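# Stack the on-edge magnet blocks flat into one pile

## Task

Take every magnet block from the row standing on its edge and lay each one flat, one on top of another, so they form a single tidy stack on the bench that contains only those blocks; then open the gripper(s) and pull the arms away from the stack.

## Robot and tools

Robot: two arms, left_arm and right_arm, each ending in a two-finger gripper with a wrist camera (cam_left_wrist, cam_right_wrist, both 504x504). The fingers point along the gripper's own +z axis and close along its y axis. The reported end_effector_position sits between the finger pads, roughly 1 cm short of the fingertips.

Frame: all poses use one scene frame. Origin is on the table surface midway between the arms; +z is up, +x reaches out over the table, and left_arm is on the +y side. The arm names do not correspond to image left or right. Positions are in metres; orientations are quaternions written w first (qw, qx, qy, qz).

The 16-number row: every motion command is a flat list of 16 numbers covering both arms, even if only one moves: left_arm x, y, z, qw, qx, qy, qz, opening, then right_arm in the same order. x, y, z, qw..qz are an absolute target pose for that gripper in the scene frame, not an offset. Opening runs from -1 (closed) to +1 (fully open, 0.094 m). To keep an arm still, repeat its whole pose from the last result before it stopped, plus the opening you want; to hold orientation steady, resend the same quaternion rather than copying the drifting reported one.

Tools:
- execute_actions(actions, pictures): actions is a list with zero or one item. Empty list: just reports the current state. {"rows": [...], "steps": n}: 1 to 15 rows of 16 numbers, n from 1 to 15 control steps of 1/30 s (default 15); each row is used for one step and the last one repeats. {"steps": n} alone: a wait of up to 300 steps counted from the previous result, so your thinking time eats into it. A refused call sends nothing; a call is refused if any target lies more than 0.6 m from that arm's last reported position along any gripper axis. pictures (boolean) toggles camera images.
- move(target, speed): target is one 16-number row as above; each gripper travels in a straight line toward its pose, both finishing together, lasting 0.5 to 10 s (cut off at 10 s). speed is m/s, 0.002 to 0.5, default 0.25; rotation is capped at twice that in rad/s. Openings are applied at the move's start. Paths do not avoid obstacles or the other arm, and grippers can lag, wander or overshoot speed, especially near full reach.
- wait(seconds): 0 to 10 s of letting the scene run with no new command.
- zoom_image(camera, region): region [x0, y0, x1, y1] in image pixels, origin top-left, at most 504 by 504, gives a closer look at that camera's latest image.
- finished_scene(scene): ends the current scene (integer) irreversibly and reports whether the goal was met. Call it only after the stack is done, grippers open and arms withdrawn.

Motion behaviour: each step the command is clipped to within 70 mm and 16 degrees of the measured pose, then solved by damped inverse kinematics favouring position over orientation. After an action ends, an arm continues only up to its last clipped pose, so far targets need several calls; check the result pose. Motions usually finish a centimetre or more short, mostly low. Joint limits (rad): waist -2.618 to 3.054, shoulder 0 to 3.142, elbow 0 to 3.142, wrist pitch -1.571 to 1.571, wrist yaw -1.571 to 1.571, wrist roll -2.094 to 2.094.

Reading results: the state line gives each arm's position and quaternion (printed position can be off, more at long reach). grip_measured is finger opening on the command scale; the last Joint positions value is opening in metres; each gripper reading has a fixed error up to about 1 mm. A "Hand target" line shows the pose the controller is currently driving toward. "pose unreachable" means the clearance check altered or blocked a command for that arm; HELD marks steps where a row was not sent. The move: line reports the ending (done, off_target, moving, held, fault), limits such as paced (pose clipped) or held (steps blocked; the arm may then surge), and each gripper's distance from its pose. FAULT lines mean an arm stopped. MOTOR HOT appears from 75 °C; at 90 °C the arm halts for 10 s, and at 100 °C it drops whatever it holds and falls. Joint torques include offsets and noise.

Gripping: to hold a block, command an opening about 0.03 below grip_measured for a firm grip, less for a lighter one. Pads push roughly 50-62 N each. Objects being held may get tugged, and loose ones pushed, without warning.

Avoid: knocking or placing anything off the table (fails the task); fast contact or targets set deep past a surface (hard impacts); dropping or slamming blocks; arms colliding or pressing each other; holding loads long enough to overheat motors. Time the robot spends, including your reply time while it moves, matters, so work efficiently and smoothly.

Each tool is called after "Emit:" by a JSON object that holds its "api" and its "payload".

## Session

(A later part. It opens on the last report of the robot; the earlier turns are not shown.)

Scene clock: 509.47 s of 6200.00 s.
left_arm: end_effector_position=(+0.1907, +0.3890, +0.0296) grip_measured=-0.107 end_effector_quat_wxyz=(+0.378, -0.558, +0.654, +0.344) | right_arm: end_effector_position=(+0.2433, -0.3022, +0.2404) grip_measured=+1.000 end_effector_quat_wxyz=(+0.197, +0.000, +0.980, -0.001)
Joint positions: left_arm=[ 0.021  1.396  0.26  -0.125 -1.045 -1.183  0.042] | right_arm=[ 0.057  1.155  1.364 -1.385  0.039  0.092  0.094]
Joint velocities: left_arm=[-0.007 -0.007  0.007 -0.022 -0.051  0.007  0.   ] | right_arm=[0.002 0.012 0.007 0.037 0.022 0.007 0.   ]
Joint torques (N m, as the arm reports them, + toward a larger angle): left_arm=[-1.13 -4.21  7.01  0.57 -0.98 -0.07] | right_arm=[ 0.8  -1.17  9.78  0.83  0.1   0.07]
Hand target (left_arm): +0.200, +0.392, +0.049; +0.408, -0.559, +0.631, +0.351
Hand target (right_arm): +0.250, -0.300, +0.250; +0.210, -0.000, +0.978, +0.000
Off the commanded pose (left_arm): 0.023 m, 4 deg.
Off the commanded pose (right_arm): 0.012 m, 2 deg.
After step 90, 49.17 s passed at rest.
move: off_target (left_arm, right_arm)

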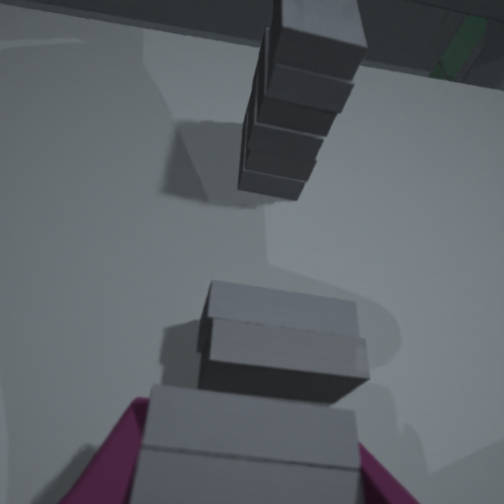

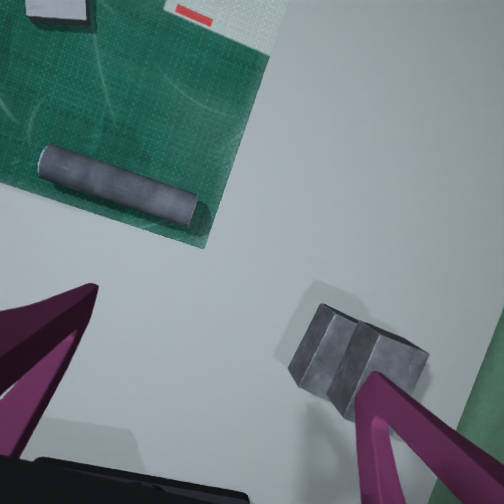

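Emit:
{"api": "move", "payload": {"target": [0.200, 0.385, 0.10, 0.408, -0.5588, 0.631, 0.352, -0.135, 0.26, -0.03, 0.20, 0.5, -0.5, 0.5, 0.5, 1], "speed": 0.06}}

Scene clock: 533.30 s of 6200.00 s.
left_arm: end_effector_position=(+0.1877, +0.3837, +0.0535) grip_measured=-0.107 end_effector_quat_wxyz=(+0.365, -0.559, +0.660, +0.343) | right_arm: end_effector_position=(+0.2524, -0.1349, +0.2160) grip_measured=+1.000 end_effector_quat_wxyz=(+0.432, -0.340, +0.763, +0.340)
Joint positions: left_arm=[-0.003  1.265  0.337 -0.404 -1.033 -1.243  0.042] | right_arm=[ 0.184  0.929  0.669 -0.322 -0.771 -0.182  0.094]
Joint velocities: left_arm=[ 0.017 -0.002 -0.017 -0.022 -0.051 -0.007 -0.   ] | right_arm=[-0.017 -0.007 -0.002  0.007 -0.066 -0.037  0.   ]
Joint torques (N m, as the arm reports them, + toward a larger angle): left_arm=[-1.12 -3.86  7.86  0.47 -0.99 -0.07] | right_arm=[ 0.72  0.31  7.68  1.56 -0.43 -0.06]
Hand target (left_arm): +0.196, +0.387, +0.074; +0.397, -0.559, +0.639, +0.349
Hand target (right_arm): +0.253, -0.130, +0.214; +0.430, -0.349, +0.757, +0.348
Off the commanded pose (left_arm): 0.048 m, 6 deg.
Off the commanded pose (right_arm): 0.106 m, 41 deg.
After step 90, 10.43 s passed at rest.
move: off_target (left_arm, right_arm; path cut at 10 s)

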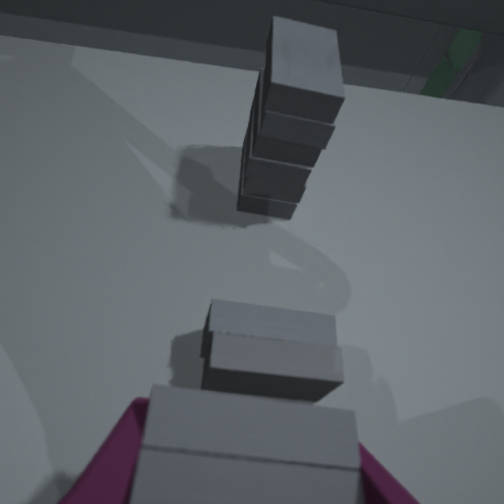

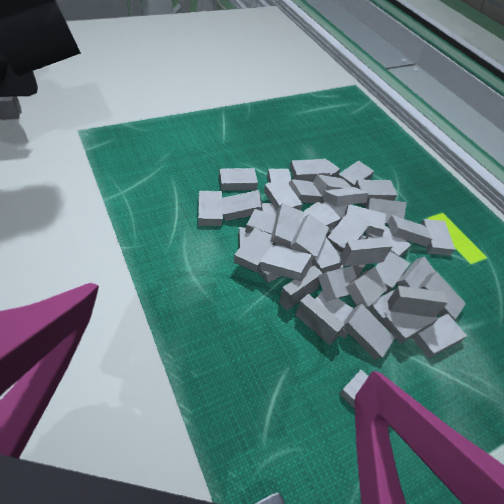

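Emit:
{"api": "move", "payload": {"target": [0.200, 0.385, 0.12, 0.408, -0.5588, 0.631, 0.352, -0.135, 0.26, -0.03, 0.20, 0.5, -0.5, 0.5, 0.5, 1], "speed": 0.15}}

Scene clock: 540.27 s of 6200.00 s.
left_arm: end_effector_position=(+0.1934, +0.3825, +0.0973) grip_measured=-0.107 end_effector_quat_wxyz=(+0.376, -0.560, +0.652, +0.347) | right_arm: end_effector_position=(+0.2577, -0.0358, +0.1937) grip_measured=+1.000 end_effector_quat_wxyz=(+0.494, -0.494, +0.515, +0.497)
Joint positions: left_arm=[-0.024  1.16   0.469 -0.659 -1.06  -1.282  0.042] | right_arm=[ 0.359  1.585  0.537  1.003 -1.152 -0.019  0.094]
Joint velocities: left_arm=[-0.012  0.002  0.007 -0.051  0.037 -0.081  0.   ] | right_arm=[ 0.002  0.002 -0.007  0.066 -0.066  0.066  0.   ]
Joint torques (N m, as the arm reports them, + toward a larger angle): left_arm=[-1.13 -3.65  8.78  0.42 -1.   -0.06] | right_arm=[ 0.77 -4.33  8.33  1.42 -0.13  0.09]
Hand target (left_arm): +0.200, +0.385, +0.119; +0.408, -0.559, +0.631, +0.351
Hand target (right_arm): +0.259, -0.031, +0.202; +0.500, -0.501, +0.500, +0.499
Off the commanded pose (left_arm): 0.024 m, 4 deg.
Off the commanded pose (right_arm): 0.009 m, 2 deg.
After step 90, 0.97 s passed at rest.
move: off_target (left_arm)

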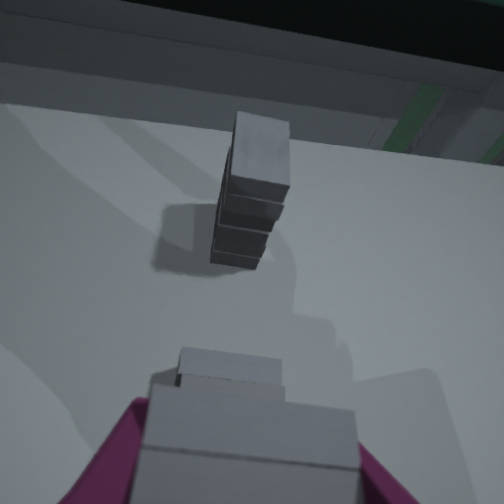

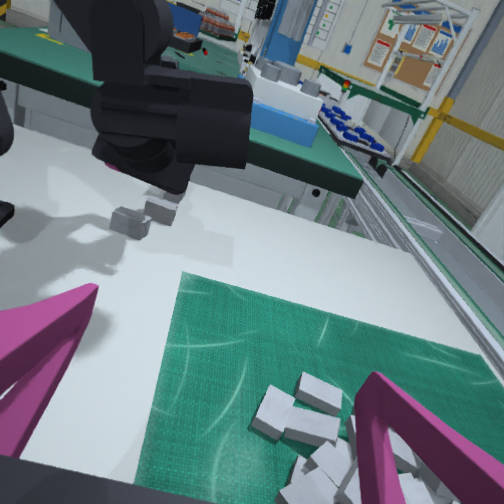

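Emit:
{"api": "zoom_image", "payload": {"camera": "cam_right_wrist", "region": [60, 120, 260, 270]}}

Region (60, 120, 260, 270) of cam_right_wrist's 504x504 image, scaled by 2.520, with more detail than that image has; it fills the top 378 rows of this view, and the rest is white.

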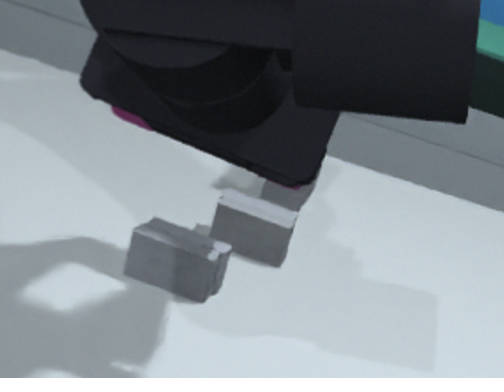

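Emit:
{"api": "move", "payload": {"target": [0.32, 0.40, 0.14, -0.1114, -0.8369, 0.5028, -0.1855, -0.14, 0.26, -0.03, 0.20, 0.5, -0.5, 0.5, 0.5, 1], "speed": 0.11}}

Scene clock: 588.30 s of 6200.00 s.
left_arm: end_effector_position=(+0.3161, +0.3992, +0.1241) grip_measured=-0.107 end_effector_quat_wxyz=(+0.123, +0.837, -0.506, +0.168) | right_arm: end_effector_position=(+0.2586, -0.0354, +0.1927) grip_measured=+1.000 end_effector_quat_wxyz=(+0.495, -0.494, +0.513, +0.497)
Joint positions: left_arm=[ 0.697  1.96   1.694 -1.449  0.395 -1.299  0.042] | right_arm=[ 0.359  1.598  0.537  1.025 -1.153 -0.012  0.094]
Joint velocities: left_arm=[-0.002 -0.022  0.007 -0.007 -0.007  0.007 -0.002] | right_arm=[0.007 0.007 0.002 0.007 0.007 0.037 0.   ]
Joint torques (N m, as the arm reports them, + toward a larger angle): left_arm=[ 0.86 -8.77  8.53 -0.26  0.4  -0.04] | right_arm=[ 0.88 -4.4   8.32  1.41 -0.09  0.1 ]
Hand target (left_arm): +0.318, +0.400, +0.136; +0.120, +0.838, -0.500, +0.181
Hand target (right_arm): +0.260, -0.030, +0.200; +0.500, -0.500, +0.500, +0.500
Off the commanded pose (left_arm): 0.016 m, 2 deg.
Off the commanded pose (right_arm): 0.009 m, 2 deg.
After step 90, 37.20 s passed at rest.
move: off_target (left_arm)

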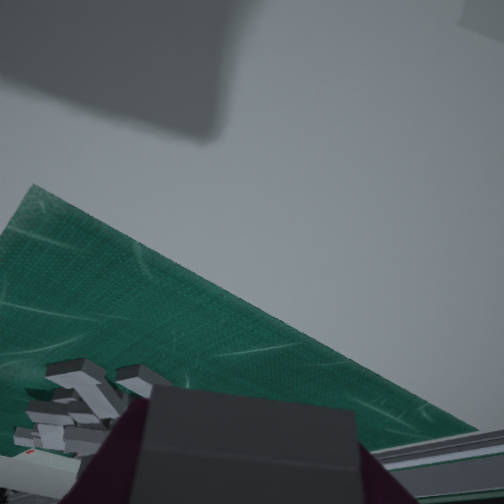

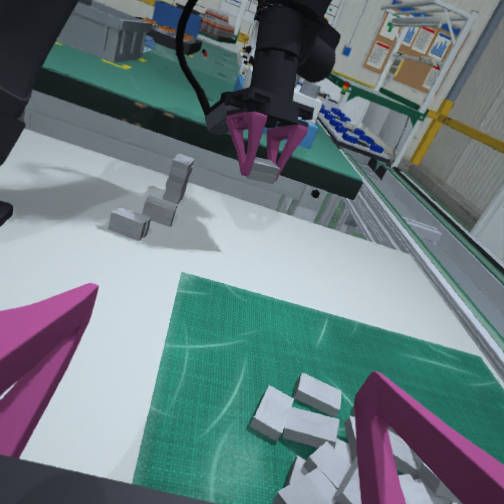

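Emit:
{"api": "zoom_image", "payload": {"camera": "cam_right_wrist", "region": [95, 100, 335, 260]}}

Region (95, 100, 335, 260) of cam_right_wrist's 504x504 image, scaled by 2.100, with more detail than that image has.

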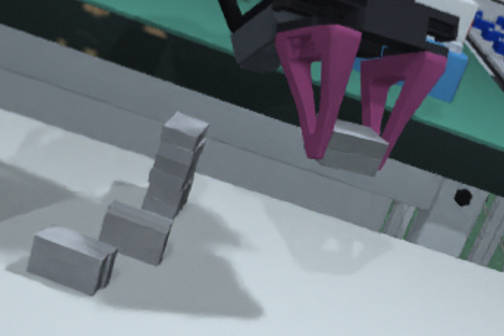

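Emit:
{"api": "move", "payload": {"target": [0.32, 0.40, 0.045, -0.1114, -0.8369, 0.5028, -0.1855, -0.14, 0.26, -0.03, 0.20, 0.5, -0.5, 0.5, 0.5, 1], "speed": 0.08}}

Scene clock: 606.80 s of 6200.00 s.
left_arm: end_effector_position=(+0.3166, +0.3985, +0.0396) grip_measured=-0.107 end_effector_quat_wxyz=(+0.118, +0.837, -0.507, +0.172) | right_arm: end_effector_position=(+0.2586, -0.0354, +0.1928) grip_measured=+1.000 end_effector_quat_wxyz=(+0.495, -0.494, +0.513, +0.497)
Joint positions: left_arm=[ 0.697  2.01   1.422 -1.116  0.4   -1.299  0.042] | right_arm=[ 0.359  1.598  0.537  1.026 -1.153 -0.012  0.094]
Joint velocities: left_arm=[-0.002 -0.012  0.002  0.007  0.022  0.037  0.001] | right_arm=[ 0.002  0.007 -0.007 -0.007  0.022  0.007  0.   ]
Joint torques (N m, as the arm reports them, + toward a larger angle): left_arm=[ 0.61 -9.32  5.62  0.09  0.39 -0.05] | right_arm=[ 0.93 -4.38  8.32  1.43 -0.08  0.1 ]
Hand target (left_arm): +0.320, +0.400, +0.045; +0.112, +0.837, -0.503, +0.186
Hand target (right_arm): +0.260, -0.030, +0.200; +0.500, -0.500, +0.500, +0.500
Off the commanded pose (left_arm): 0.007 m, 2 deg.
Off the commanded pose (right_arm): 0.009 m, 2 deg.
After step 90, 14.00 s passed at rest.
move: done

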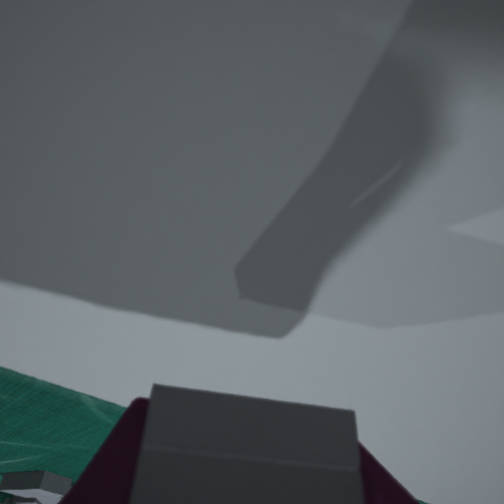

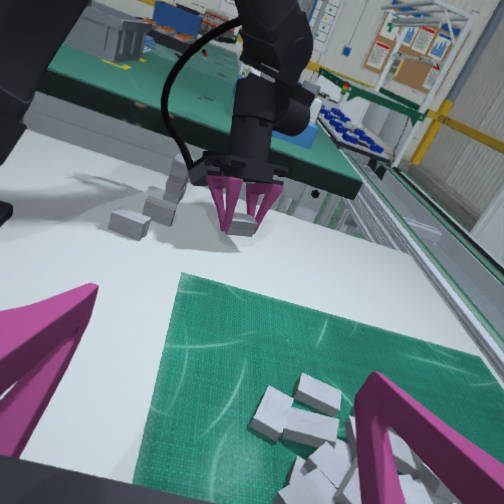

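Emit:
{"api": "move", "payload": {"target": [0.32, 0.40, 0.024, -0.1114, -0.8369, 0.5028, -0.1855, -0.14, 0.26, -0.03, 0.20, 0.5, -0.5, 0.5, 0.5, 1], "speed": 0.03}}

Emit:
{"api": "zoom_image", "payload": {"camera": "cam_right_wrist", "region": [170, 160, 310, 260]}}

Scene clock: 615.00 s of 6200.00 s.
left_arm: end_effector_position=(+0.3172, +0.3990, +0.0206) grip_measured=-0.107 end_effector_quat_wxyz=(+0.115, +0.836, -0.507, +0.173) | right_arm: end_effector_position=(+0.2586, -0.0354, +0.1928) grip_measured=+1.000 end_effector_quat_wxyz=(+0.495, -0.494, +0.513, +0.497)
Joint positions: left_arm=[ 0.697  2.034  1.378 -1.041  0.4   -1.299  0.042] | right_arm=[ 0.359  1.598  0.537  1.026 -1.153 -0.011  0.094]
Joint velocities: left_arm=[-0.022  0.012 -0.012 -0.037 -0.066 -0.007 -0.001] | right_arm=[-0.002  0.007 -0.017 -0.007 -0.066 -0.007  0.   ]
Joint torques (N m, as the arm reports them, + toward a larger angle): left_arm=[ 0.69 -9.04  5.23  0.08  0.41 -0.07] | right_arm=[ 0.91 -4.38  8.23  1.4  -0.08  0.11]
Hand target (left_arm): +0.320, +0.400, +0.024; +0.112, +0.837, -0.503, +0.185
Hand target (right_arm): +0.260, -0.030, +0.200; +0.500, -0.500, +0.500, +0.500
Off the commanded pose (left_arm): 0.005 m, 2 deg.
Off the commanded pose (right_arm): 0.009 m, 2 deg.
After step 90, 4.30 s passed at rest.
move: done

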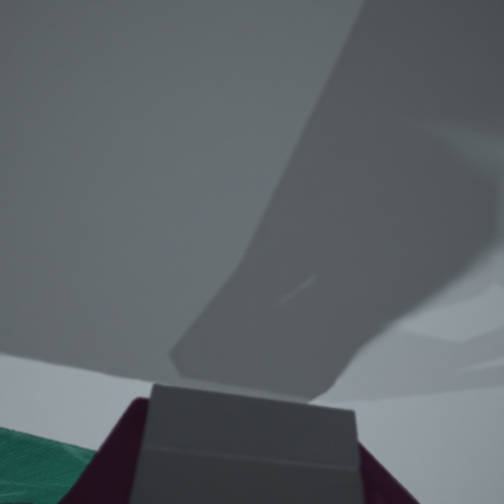

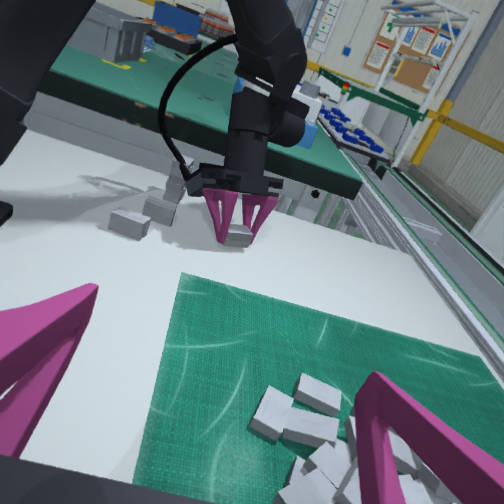

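Region (170, 160, 310, 260) of cam_right_wrist's 504x504 image, scaled by 3.600, with more detail than that image has; it fills the top 360 rows of this view, and the rest is white.

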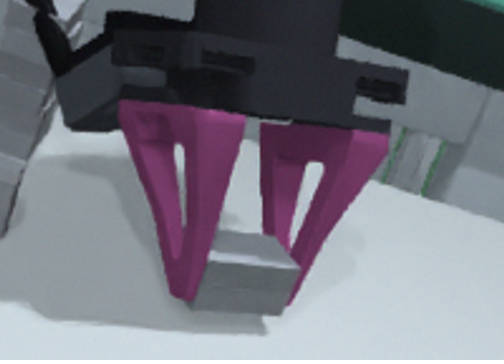

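Emit:
{"api": "move", "payload": {"target": [0.32, 0.40, 0.016, -0.1114, -0.8369, 0.5028, -0.1855, -0.14, 0.26, -0.03, 0.20, 0.5, -0.5, 0.5, 0.5, 1], "speed": 0.015}}

Scene clock: 619.20 s of 6200.00 s.
left_arm: end_effector_position=(+0.3175, +0.3994, +0.0130) grip_measured=-0.107 end_effector_quat_wxyz=(+0.114, +0.836, -0.507, +0.173) | right_arm: end_effector_position=(+0.2586, -0.0354, +0.1928) grip_measured=+1.000 end_effector_quat_wxyz=(+0.495, -0.494, +0.513, +0.497)
Joint positions: left_arm=[ 0.697  2.045  1.363 -1.012  0.4   -1.299  0.042] | right_arm=[ 0.359  1.598  0.537  1.026 -1.153 -0.011  0.094]
Joint velocities: left_arm=[-0.002  0.002 -0.007 -0.007 -0.051 -0.022  0.   ] | right_arm=[-0.002 -0.007  0.017 -0.022 -0.051 -0.066  0.   ]
Joint torques (N m, as the arm reports them, + toward a larger angle): left_arm=[ 0.53 -9.06  5.09  0.13  0.4  -0.05] | right_arm=[ 0.92 -4.33  8.3   1.41 -0.08  0.11]
Hand target (left_arm): +0.320, +0.400, +0.016; +0.112, +0.837, -0.503, +0.185
Hand target (right_arm): +0.260, -0.030, +0.200; +0.500, -0.500, +0.500, +0.500
Off the commanded pose (left_arm): 0.004 m, 2 deg.
Off the commanded pose (right_arm): 0.009 m, 2 deg.
move: done

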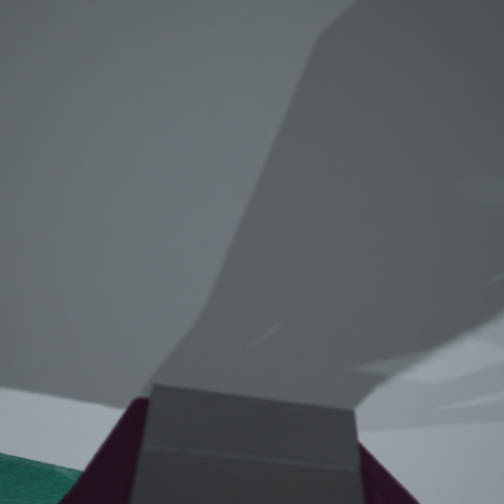

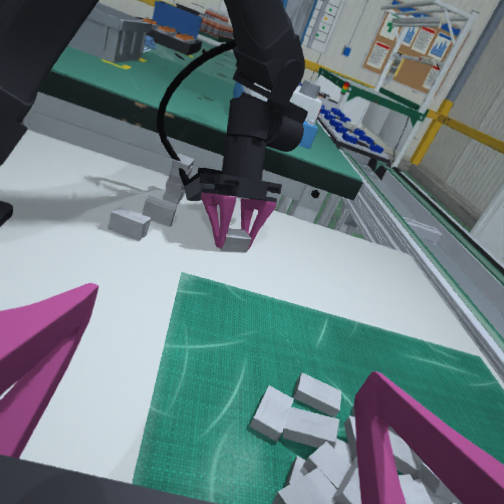

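Emit:
{"api": "move", "payload": {"target": [0.32, 0.40, 0.010, -0.1114, -0.8369, 0.5028, -0.1855, -0.14, 0.26, -0.03, 0.20, 0.5, -0.5, 0.5, 0.5, 1], "speed": 0.012}}

Scene clock: 623.40 s of 6200.00 s.
left_arm: end_effector_position=(+0.3192, +0.4008, +0.0124) grip_measured=-0.107 end_effector_quat_wxyz=(+0.110, +0.836, -0.508, +0.175) | right_arm: end_effector_position=(+0.2586, -0.0354, +0.1928) grip_measured=+1.000 end_effector_quat_wxyz=(+0.495, -0.494, +0.513, +0.497)
Joint positions: left_arm=[ 0.697  2.045  1.362 -1.001  0.4   -1.299  0.042] | right_arm=[ 0.359  1.598  0.537  1.026 -1.153 -0.011  0.094]
Joint velocities: left_arm=[-0.002  0.002 -0.017  0.037 -0.022 -0.007  0.001] | right_arm=[-0.017 -0.007 -0.012  0.007 -0.051  0.037  0.   ]
Joint torques (N m, as the arm reports them, + toward a larger angle): left_arm=[ 0.64 -8.27  4.27  0.22  0.41 -0.02] | right_arm=[ 0.88 -4.42  8.28  1.42 -0.09  0.1 ]
Hand target (left_arm): +0.320, +0.400, +0.010; +0.112, +0.837, -0.503, +0.185
Hand target (right_arm): +0.260, -0.030, +0.200; +0.500, -0.500, +0.500, +0.500
Off the commanded pose (left_arm): 0.003 m, 1 deg.
Off the commanded pose (right_arm): 0.009 m, 2 deg.
move: done

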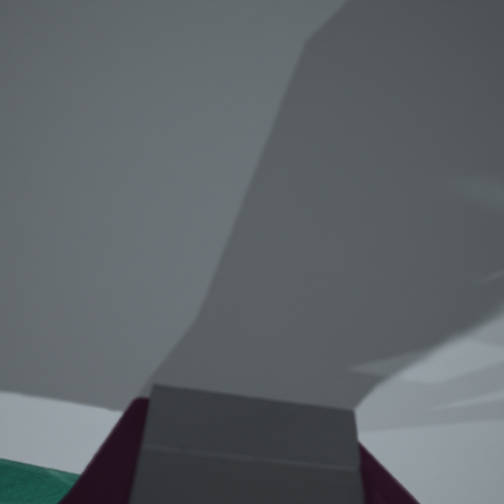

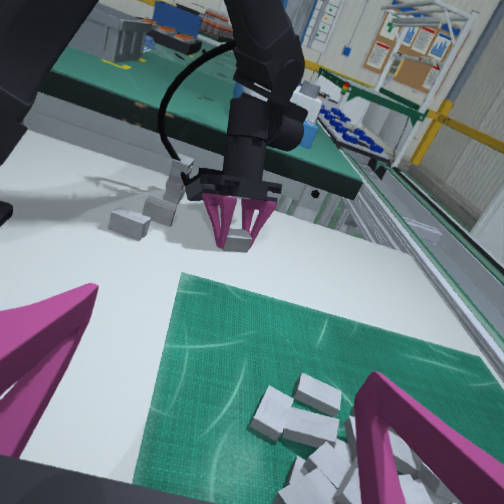

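Emit:
{"api": "move", "payload": {"target": [0.32, 0.40, 0.012, -0.1114, -0.8369, 0.5028, -0.1855, 0.35, 0.26, -0.03, 0.20, 0.5, -0.5, 0.5, 0.5, 1], "speed": 0.02}}

Scene clock: 627.67 s of 6200.00 s.
left_arm: end_effector_position=(+0.3203, +0.3996, +0.0131) grip_measured=+0.347 end_effector_quat_wxyz=(+0.111, +0.835, -0.508, +0.179) | right_arm: end_effector_position=(+0.2586, -0.0354, +0.1928) grip_measured=+1.000 end_effector_quat_wxyz=(+0.495, -0.494, +0.513, +0.497)
Joint positions: left_arm=[ 0.697  2.045  1.362 -1.001  0.41  -1.299  0.063] | right_arm=[ 0.359  1.598  0.537  1.026 -1.153 -0.011  0.094]
Joint velocities: left_arm=[-0.017  0.012 -0.002 -0.037 -0.051  0.022  0.001] | right_arm=[-0.017 -0.002  0.002 -0.022  0.007  0.037  0.   ]
Joint torques (N m, as the arm reports them, + toward a larger angle): left_arm=[ 0.6  -8.58  4.59  0.15  0.29 -0.02] | right_arm=[ 0.93 -4.41  8.27  1.42 -0.08  0.08]
Hand target (left_arm): +0.320, +0.400, +0.012; +0.112, +0.837, -0.503, +0.185
Hand target (right_arm): +0.260, -0.030, +0.200; +0.500, -0.500, +0.500, +0.500
Off the commanded pose (left_arm): 0.001 m, 1 deg.
Off the commanded pose (right_arm): 0.009 m, 2 deg.
After step 90, 0.27 s passed at rest.
move: done

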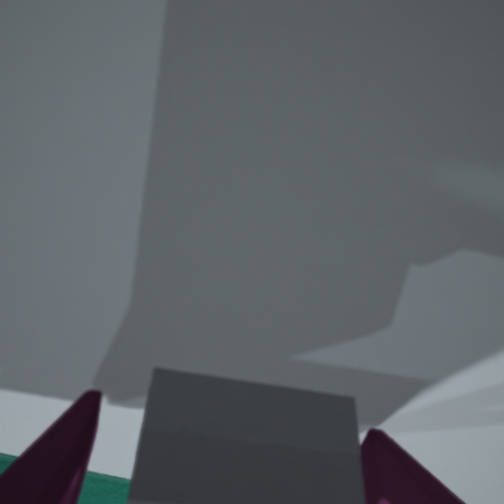

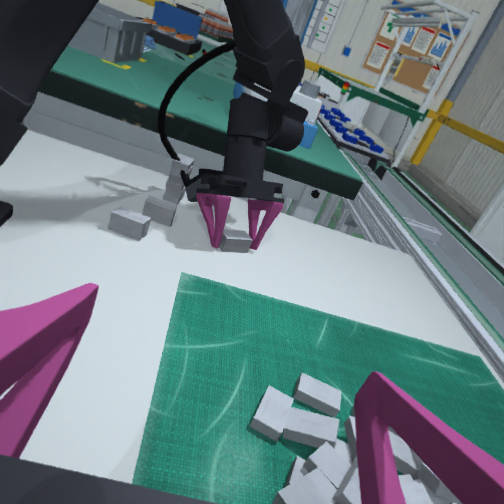

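Emit:
{"api": "move", "payload": {"target": [0.32, 0.40, 0.10, -0.1114, -0.8369, 0.5028, -0.1855, 0.35, 0.26, -0.03, 0.20, 0.5, -0.5, 0.5, 0.5, 1], "speed": 0.12}}

Scene clock: 650.30 s of 6200.00 s.
left_arm: end_effector_position=(+0.3182, +0.3972, +0.0846) grip_measured=+0.347 end_effector_quat_wxyz=(+0.124, +0.836, -0.505, +0.176) | right_arm: end_effector_position=(+0.2586, -0.0354, +0.1928) grip_measured=+1.000 end_effector_quat_wxyz=(+0.495, -0.494, +0.513, +0.497)
Joint positions: left_arm=[ 0.697  1.974  1.552 -1.29   0.412 -1.299  0.063] | right_arm=[ 0.359  1.598  0.537  1.026 -1.153 -0.011  0.094]
Joint velocities: left_arm=[ 0.007 -0.017 -0.012 -0.037 -0.037 -0.007  0.   ] | right_arm=[-0.002 -0.012 -0.002  0.022 -0.037 -0.051  0.   ]
Joint torques (N m, as the arm reports them, + toward a larger angle): left_arm=[  0.63 -10.47   7.85  -0.17   0.29  -0.05] | right_arm=[ 0.9  -4.3   8.26  1.43 -0.08  0.09]
Hand target (left_arm): +0.320, +0.400, +0.100; +0.111, +0.837, -0.503, +0.185
Hand target (right_arm): +0.260, -0.030, +0.200; +0.500, -0.500, +0.500, +0.500
Off the commanded pose (left_arm): 0.016 m, 2 deg.
Off the commanded pose (right_arm): 0.009 m, 2 deg.
After step 90, 18.30 s passed at rest.
move: off_target (left_arm)

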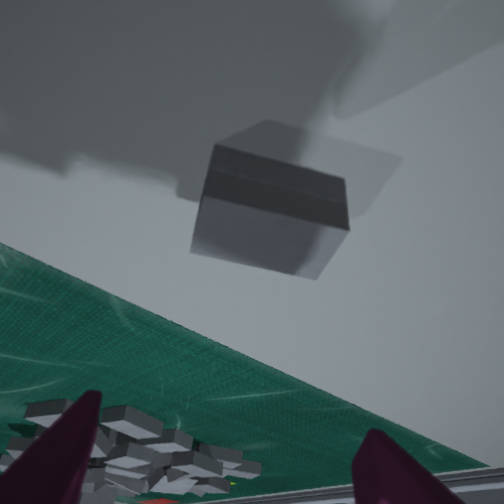

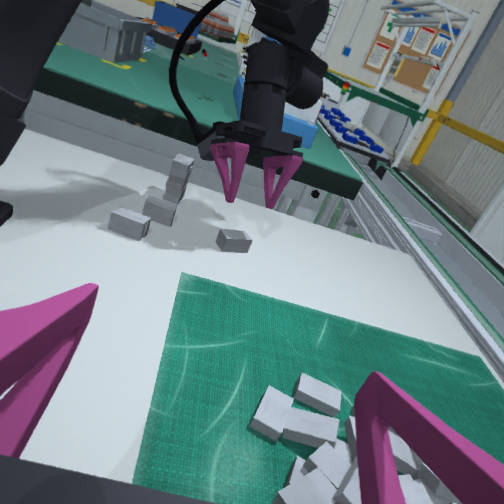

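Emit:
{"api": "execute_actions", "payload": {"actions": []}}

Scene clock: 663.10 s of 6200.00 s.
left_arm: end_effector_position=(+0.3179, +0.3970, +0.0847) grip_measured=+0.347 end_effector_quat_wxyz=(+0.125, +0.836, -0.505, +0.176) | right_arm: end_effector_position=(+0.2586, -0.0354, +0.1928) grip_measured=+1.000 end_effector_quat_wxyz=(+0.495, -0.494, +0.513, +0.497)
Joint positions: left_arm=[ 0.697  1.974  1.552 -1.291  0.412 -1.299  0.063] | right_arm=[ 0.359  1.598  0.537  1.026 -1.153 -0.011  0.094]
Joint velocities: left_arm=[-0.007 -0.007  0.002 -0.007 -0.037 -0.022  0.   ] | right_arm=[-0.027 -0.002  0.012  0.037 -0.022 -0.051  0.   ]
Joint torques (N m, as the arm reports them, + toward a larger angle): left_arm=[  0.48 -10.46   7.94  -0.17   0.28  -0.04] | right_arm=[ 0.87 -4.29  8.2   1.42 -0.09  0.1 ]
Hand target (left_arm): +0.320, +0.400, +0.100; +0.111, +0.837, -0.503, +0.185
Hand target (right_arm): +0.260, -0.030, +0.200; +0.500, -0.500, +0.500, +0.500
Off the commanded pose (left_arm): 0.016 m, 2 deg.
Off the commanded pose (right_arm): 0.009 m, 2 deg.
Steps of this call (steps 1 to 90: nothing new was sent; then 9.80 s passed at rest). Readings (end_effector_position):
1: left_arm (+0.3181, +0.3972, +0.0846) | right_arm (+0.2586, -0.0354, +0.1928)
2: left_arm (+0.3180, +0.3971, +0.0846) | right_arm (+0.2586, -0.0354, +0.1928)
4: left_arm (+0.3180, +0.3971, +0.0846) | right_arm (+0.2586, -0.0354, +0.1928)
8: left_arm (+0.3180, +0.3971, +0.0846) | right_arm (+0.2586, -0.0354, +0.1928)
90: the state above

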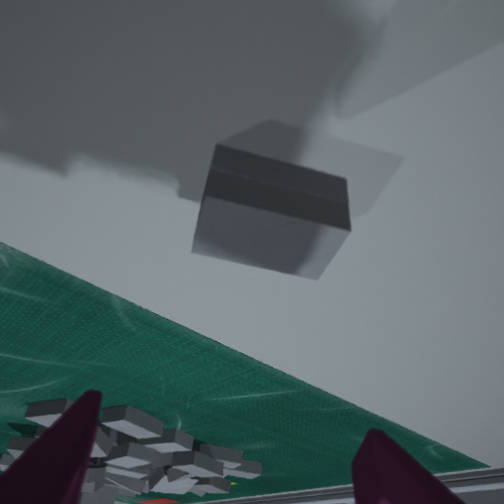

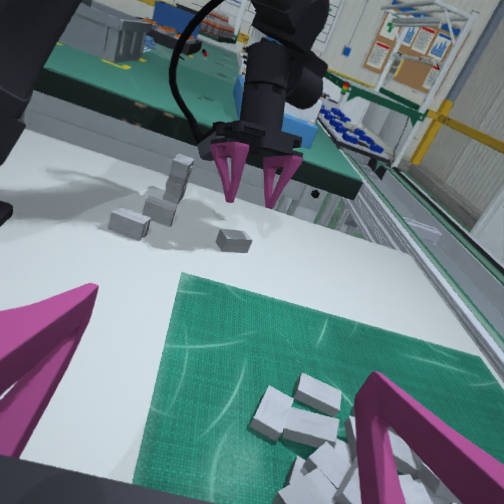

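Emit:
{"api": "move", "payload": {"target": [0.2015,0.371,0.12,0.408,-0.5588,0.631,0.352,1,0.26,-0.03,0.20,0.5,-0.5,0.5,0.5,1], "speed": 0.2}}

Scene clock: 670.70 s of 6200.00 s.
left_arm: end_effector_position=(+0.2020, +0.3694, +0.1152) grip_measured=+1.000 end_effector_quat_wxyz=(+0.395, -0.561, +0.637, +0.352) | right_arm: end_effector_position=(+0.2586, -0.0354, +0.1928) grip_measured=+1.000 end_effector_quat_wxyz=(+0.495, -0.494, +0.513, +0.497)
Joint positions: left_arm=[-0.123  1.227  0.565 -0.851 -1.113 -1.501  0.094] | right_arm=[ 0.359  1.598  0.537  1.026 -1.153 -0.011  0.094]
Joint velocities: left_arm=[-0.002  0.012 -0.002  0.007 -0.095 -0.007  0.   ] | right_arm=[ 0.022 -0.017 -0.022 -0.022  0.022  0.095  0.   ]
Joint torques (N m, as the arm reports them, + toward a larger angle): left_arm=[-1.05 -3.78  5.25  0.43 -0.8  -0.05] | right_arm=[ 0.88 -4.32  8.25  1.39 -0.11  0.1 ]
Hand target (left_arm): +0.204, +0.370, +0.124; +0.418, -0.559, +0.625, +0.350
Hand target (right_arm): +0.260, -0.030, +0.200; +0.500, -0.500, +0.500, +0.500
Off the commanded pose (left_arm): 0.005 m, 2 deg.
Off the commanded pose (right_arm): 0.009 m, 2 deg.
move: done

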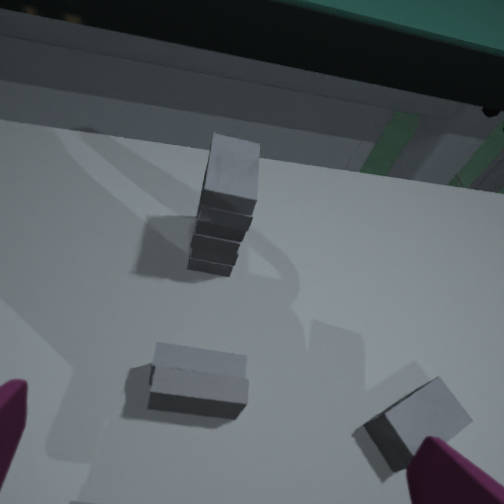

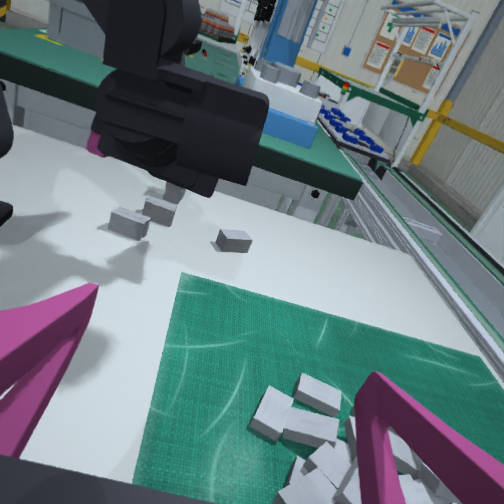

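Emit:
{"api": "move", "payload": {"target": [0.2015,0.371,0.05,0.408,-0.5588,0.631,0.352,1,0.26,-0.03,0.20,0.5,-0.5,0.5,0.5,1], "speed": 0.08}}

Scene clock: 674.47 s of 6200.00 s.
left_arm: end_effector_position=(+0.2034, +0.3688, +0.0473) grip_measured=+1.000 end_effector_quat_wxyz=(+0.401, -0.568, +0.633, +0.340) | right_arm: end_effector_position=(+0.2586, -0.0354, +0.1928) grip_measured=+1.000 end_effector_quat_wxyz=(+0.495, -0.494, +0.513, +0.497)
Joint positions: left_arm=[-0.123  1.438  0.384 -0.431 -1.106 -1.503  0.094] | right_arm=[ 0.359  1.598  0.537  1.026 -1.153 -0.011  0.094]
Joint velocities: left_arm=[-0.007  0.022 -0.002  0.007 -0.007  0.081  0.   ] | right_arm=[-0.007  0.012 -0.012 -0.007 -0.007  0.066  0.   ]
Joint torques (N m, as the arm reports them, + toward a larger angle): left_arm=[-0.2  -1.77  3.62  0.48 -0.72  0.05] | right_arm=[ 0.86 -4.34  8.24  1.41 -0.09  0.09]
Hand target (left_arm): +0.202, +0.371, +0.049; +0.407, -0.559, +0.631, +0.352
Hand target (right_arm): +0.260, -0.030, +0.200; +0.500, -0.500, +0.500, +0.500
Off the commanded pose (left_arm): 0.004 m, 2 deg.
Off the commanded pose (right_arm): 0.009 m, 2 deg.
move: done

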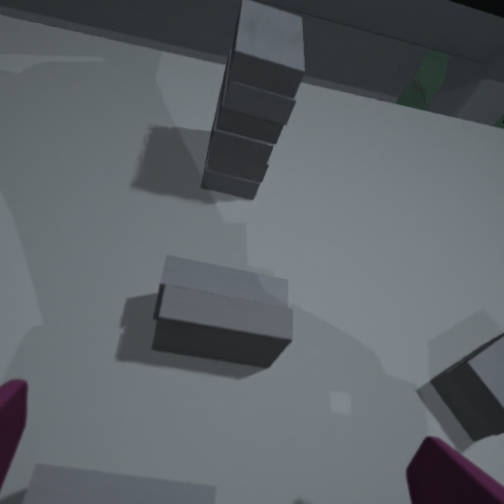

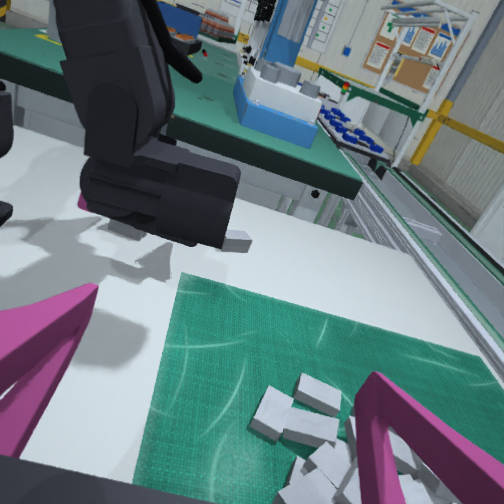

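Emit:
{"api": "move", "payload": {"target": [0.195,0.32,0.075,0.408,-0.5588,0.631,0.352,1,0.26,-0.03,0.20,0.5,-0.5,0.5,0.5,1], "speed": 0.1}}

Scene clock: 691.80 s of 6200.00 s.
left_arm: end_effector_position=(+0.1919, +0.3223, +0.0700) grip_measured=+1.000 end_effector_quat_wxyz=(+0.401, -0.562, +0.638, +0.340) | right_arm: end_effector_position=(+0.2586, -0.0354, +0.1928) grip_measured=+1.000 end_effector_quat_wxyz=(+0.495, -0.494, +0.513, +0.497)
Joint positions: left_arm=[-0.418  1.519  0.542 -1.044 -1.052 -2.099  0.094] | right_arm=[ 0.359  1.598  0.537  1.026 -1.153 -0.011  0.094]
Joint velocities: left_arm=[ 0.002 -0.007 -0.017 -0.007 -0.007 -0.095  0.   ] | right_arm=[ 0.002 -0.012 -0.002  0.022  0.066 -0.007  0.   ]
Joint torques (N m, as the arm reports them, + toward a larger angle): left_arm=[-1.06 -2.04  5.86 -0.61 -0.52 -0.09] | right_arm=[ 0.87 -4.32  8.24  1.42 -0.11  0.11]
Hand target (left_arm): +0.196, +0.320, +0.075; +0.406, -0.555, +0.640, +0.343
Hand target (right_arm): +0.260, -0.030, +0.200; +0.500, -0.500, +0.500, +0.500
Off the commanded pose (left_arm): 0.006 m, 2 deg.
Off the commanded pose (right_arm): 0.009 m, 2 deg.
joint sent to its limit (left arm) — the command would take joint 6 (wrist roll) past its lower limit, so that joint was sent only as far as its limit.
After step 90, 13.07 s passed at rest.
move: done

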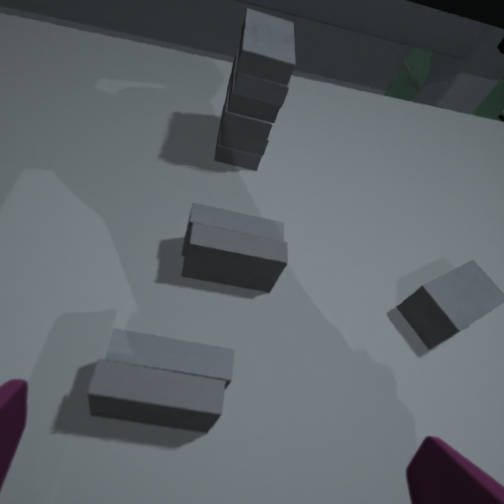

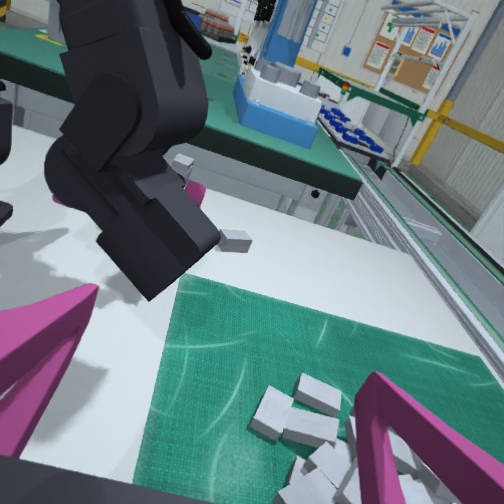

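Emit:
{"api": "zoom_image", "payload": {"camera": "cam_left_wrist", "region": [60, 180, 320, 440]}}

Region (60, 180, 320, 440) of cam_left_wrist's 504x504 image, scaled by 1.938, with more detail than that image has.

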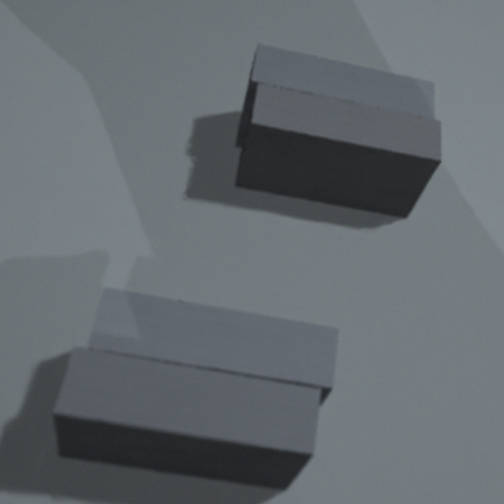

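Emit:
{"api": "move", "payload": {"target": [0.179,0.3625,0.052,0.408,-0.5588,0.631,0.352,1,0.26,-0.03,0.20,0.5,-0.5,0.5,0.5,1], "speed": 0.08}}

Scene clock: 742.87 s of 6200.00 s.
left_arm: end_effector_position=(+0.1776, +0.3587, +0.0457) grip_measured=+1.000 end_effector_quat_wxyz=(+0.392, -0.561, +0.640, +0.351) | right_arm: end_effector_position=(+0.2586, -0.0354, +0.1928) grip_measured=+1.000 end_effector_quat_wxyz=(+0.495, -0.494, +0.513, +0.497)
Joint positions: left_arm=[-0.21   1.414  0.354 -0.631 -1.104 -1.695  0.094] | right_arm=[ 0.359  1.598  0.537  1.026 -1.153 -0.011  0.094]
Joint velocities: left_arm=[ 0.002 -0.017 -0.007  0.066  0.022  0.066  0.   ] | right_arm=[ 0.002  0.002 -0.002  0.081  0.007 -0.037  0.   ]
Joint torques (N m, as the arm reports them, + toward a larger angle): left_arm=[ 0.89 -3.77  3.23  0.18 -0.75  0.03] | right_arm=[ 1.01 -4.38  8.26  1.42 -0.1   0.08]
Hand target (left_arm): +0.178, +0.363, +0.052; +0.406, -0.560, +0.630, +0.354
Hand target (right_arm): +0.260, -0.030, +0.200; +0.500, -0.500, +0.500, +0.500
Off the commanded pose (left_arm): 0.008 m, 2 deg.
Off the commanded pose (right_arm): 0.009 m, 2 deg.
After step 90, 46.80 s passed at rest.
move: done

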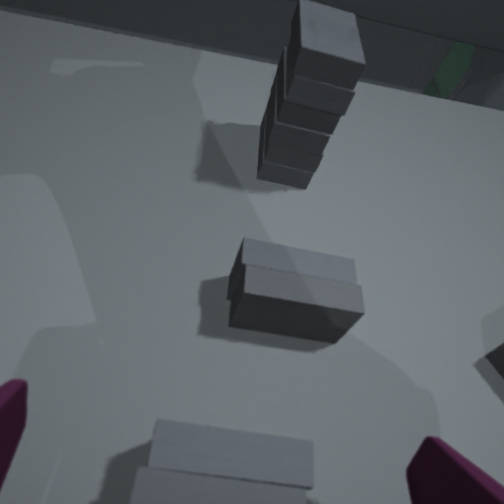

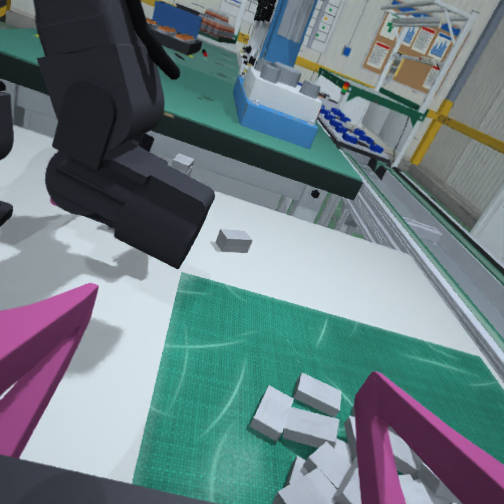

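Emit:
{"api": "move", "payload": {"target": [0.180,0.366,0.032,0.408,-0.5588,0.631,0.352,1,0.26,-0.03,0.20,0.5,-0.5,0.5,0.5,1], "speed": 0.04}}

Scene clock: 747.07 s of 6200.00 s.
left_arm: end_effector_position=(+0.1831, +0.3607, +0.0287) grip_measured=+1.000 end_effector_quat_wxyz=(+0.401, -0.566, +0.637, +0.337) | right_arm: end_effector_position=(+0.2586, -0.0354, +0.1928) grip_measured=+1.000 end_effector_quat_wxyz=(+0.495, -0.494, +0.513, +0.497)
Joint positions: left_arm=[-0.188  1.473  0.305 -0.428 -1.102 -1.627  0.094] | right_arm=[ 0.359  1.598  0.537  1.026 -1.153 -0.011  0.094]
Joint velocities: left_arm=[ 0.012 -0.012 -0.007 -0.007 -0.066 -0.037  0.   ] | right_arm=[-0.027  0.002  0.012  0.022  0.066  0.022  0.   ]
Joint torques (N m, as the arm reports them, + toward a larger angle): left_arm=[ 0.94 -1.45  2.95  0.32 -0.78  0.04] | right_arm=[ 0.93 -4.38  8.21  1.41 -0.09  0.09]
Hand target (left_arm): +0.180, +0.366, +0.032; +0.407, -0.559, +0.631, +0.352
Hand target (right_arm): +0.260, -0.030, +0.200; +0.500, -0.500, +0.500, +0.500
Off the commanded pose (left_arm): 0.007 m, 2 deg.
Off the commanded pose (right_arm): 0.009 m, 2 deg.
After step 90, 0.23 s passed at rest.
move: done

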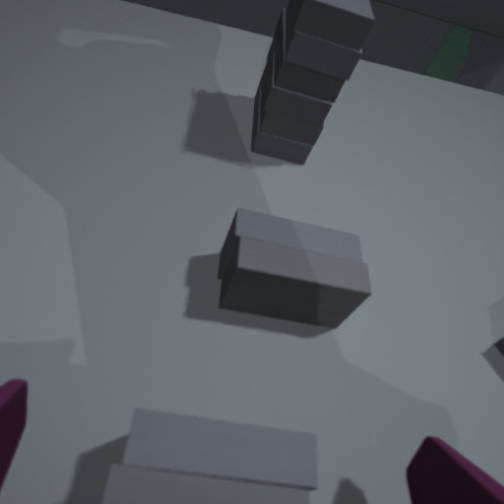

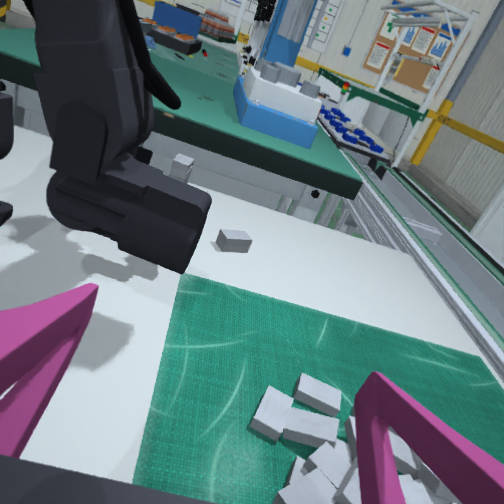

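Emit:
{"api": "move", "payload": {"target": [0.1765,0.360,0.030,0.408,-0.5588,0.631,0.352,1,0.26,-0.03,0.20,0.5,-0.5,0.5,0.5,1], "speed": 0.03}}

Scene clock: 757.60 s of 6200.00 s.
left_arm: end_effector_position=(+0.1801, +0.3582, +0.0256) grip_measured=+1.000 end_effector_quat_wxyz=(+0.403, -0.574, +0.630, +0.333) | right_arm: end_effector_position=(+0.2586, -0.0354, +0.1928) grip_measured=+1.000 end_effector_quat_wxyz=(+0.495, -0.494, +0.513, +0.497)
Joint positions: left_arm=[-0.208  1.496  0.304 -0.451 -1.099 -1.7    0.094] | right_arm=[ 0.359  1.598  0.537  1.026 -1.153 -0.011  0.094]
Joint velocities: left_arm=[-0.007 -0.017 -0.012  0.022 -0.022 -0.022  0.   ] | right_arm=[ 0.002 -0.007 -0.012 -0.051 -0.007  0.066  0.   ]
Joint torques (N m, as the arm reports them, + toward a larger angle): left_arm=[-1.17 -1.24  3.42 -0.04 -0.77 -0.05] | right_arm=[ 0.89 -4.32  8.3   1.42 -0.11  0.09]
Hand target (left_arm): +0.177, +0.360, +0.030; +0.409, -0.558, +0.631, +0.351
Hand target (right_arm): +0.260, -0.030, +0.200; +0.500, -0.500, +0.500, +0.500
Off the commanded pose (left_arm): 0.006 m, 3 deg.
Off the commanded pose (right_arm): 0.009 m, 2 deg.
After step 90, 6.63 s passed at rest.
move: off_target (left_arm)

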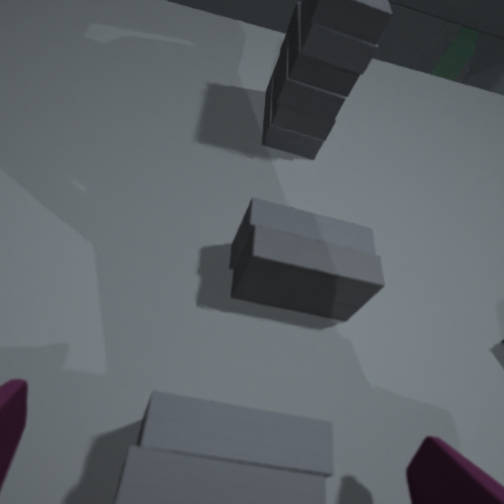

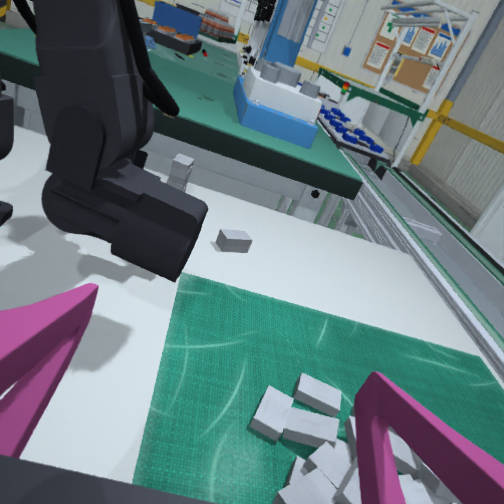

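Emit:
{"api": "move", "payload": {"target": [0.1765,0.3555,0.022,0.408,-0.5588,0.631,0.352,1,0.26,-0.03,0.20,0.5,-0.5,0.5,0.5,1], "speed": 0.02}}

Scene clock: 767.73 s of 6200.00 s.
left_arm: end_effector_position=(+0.1763, +0.3542, +0.0163) grip_measured=+1.000 end_effector_quat_wxyz=(+0.399, -0.573, +0.631, +0.337) | right_arm: end_effector_position=(+0.2586, -0.0354, +0.1928) grip_measured=+1.000 end_effector_quat_wxyz=(+0.495, -0.494, +0.513, +0.497)
Joint positions: left_arm=[-0.24   1.573  0.304 -0.454 -1.094 -1.779  0.094] | right_arm=[ 0.359  1.598  0.537  1.026 -1.153 -0.011  0.094]
Joint velocities: left_arm=[ 0.007  0.007  0.002  0.066 -0.037 -0.11   0.   ] | right_arm=[-0.012  0.012 -0.012  0.095  0.007  0.022  0.   ]
Joint torques (N m, as the arm reports them, + toward a larger angle): left_arm=[-1.12 -1.34  3.56 -0.16 -0.78 -0.05] | right_arm=[ 0.88 -4.34  8.24  1.42 -0.09  0.11]
Hand target (left_arm): +0.177, +0.355, +0.022; +0.408, -0.558, +0.632, +0.351
Hand target (right_arm): +0.260, -0.030, +0.200; +0.500, -0.500, +0.500, +0.500
Off the commanded pose (left_arm): 0.006 m, 3 deg.
Off the commanded pose (right_arm): 0.009 m, 2 deg.
After step 90, 5.63 s passed at rest.
move: off_target (left_arm)

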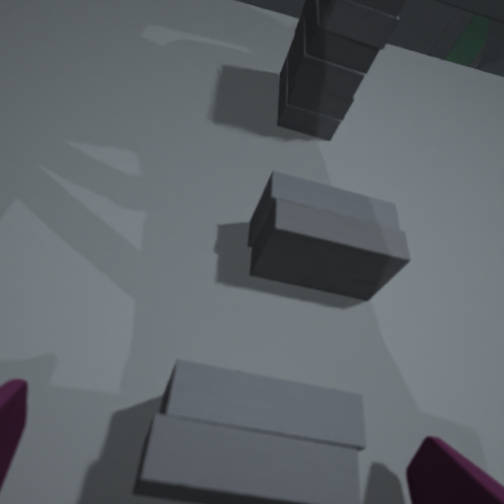

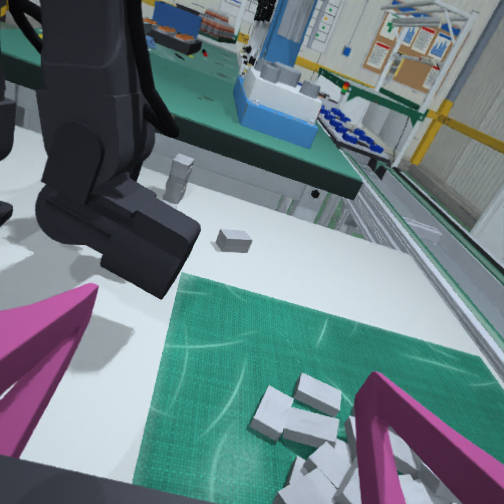

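Emit:
{"api": "move", "payload": {"target": [0.180,0.3558,0.0185,0.408,-0.5588,0.631,0.352,1,0.26,-0.03,0.20,0.5,-0.5,0.5,0.5,1], "speed": 0.015}}

Scene clock: 776.07 s of 6200.00 s.
left_arm: end_effector_position=(+0.1733, +0.3550, +0.0135) grip_measured=+1.000 end_effector_quat_wxyz=(+0.393, -0.567, +0.635, +0.347) | right_arm: end_effector_position=(+0.2586, -0.0354, +0.1928) grip_measured=+1.000 end_effector_quat_wxyz=(+0.495, -0.494, +0.513, +0.497)
Joint positions: left_arm=[-0.24   1.604  0.304 -0.454 -1.096 -1.782  0.094] | right_arm=[ 0.359  1.598  0.537  1.026 -1.153 -0.011  0.094]
Joint velocities: left_arm=[-0.012 -0.007  0.002 -0.007 -0.037 -0.007  0.   ] | right_arm=[-0.002 -0.007 -0.007 -0.007 -0.007 -0.066  0.   ]
Joint torques (N m, as the arm reports them, + toward a larger angle): left_arm=[-0.65 -1.57  3.97  0.07 -0.74  0.01] | right_arm=[ 0.91 -4.35  8.25  1.41 -0.09  0.1 ]
Hand target (left_arm): +0.180, +0.355, +0.018; +0.408, -0.559, +0.631, +0.351
Hand target (right_arm): +0.260, -0.030, +0.200; +0.500, -0.500, +0.500, +0.500
Off the commanded pose (left_arm): 0.008 m, 2 deg.
Off the commanded pose (right_arm): 0.009 m, 2 deg.
After step 90, 3.60 s passed at rest.
move: done

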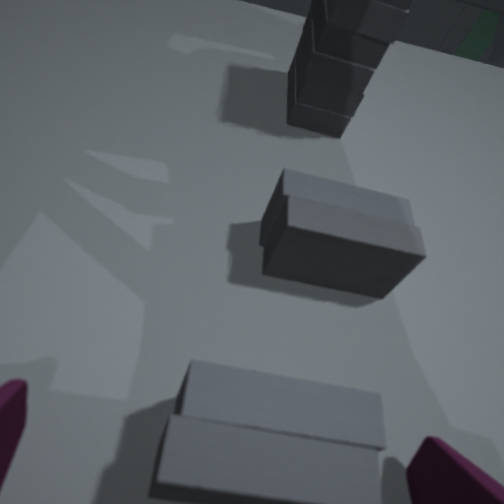

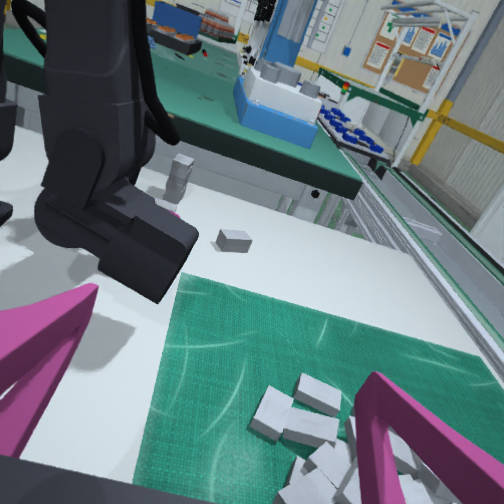

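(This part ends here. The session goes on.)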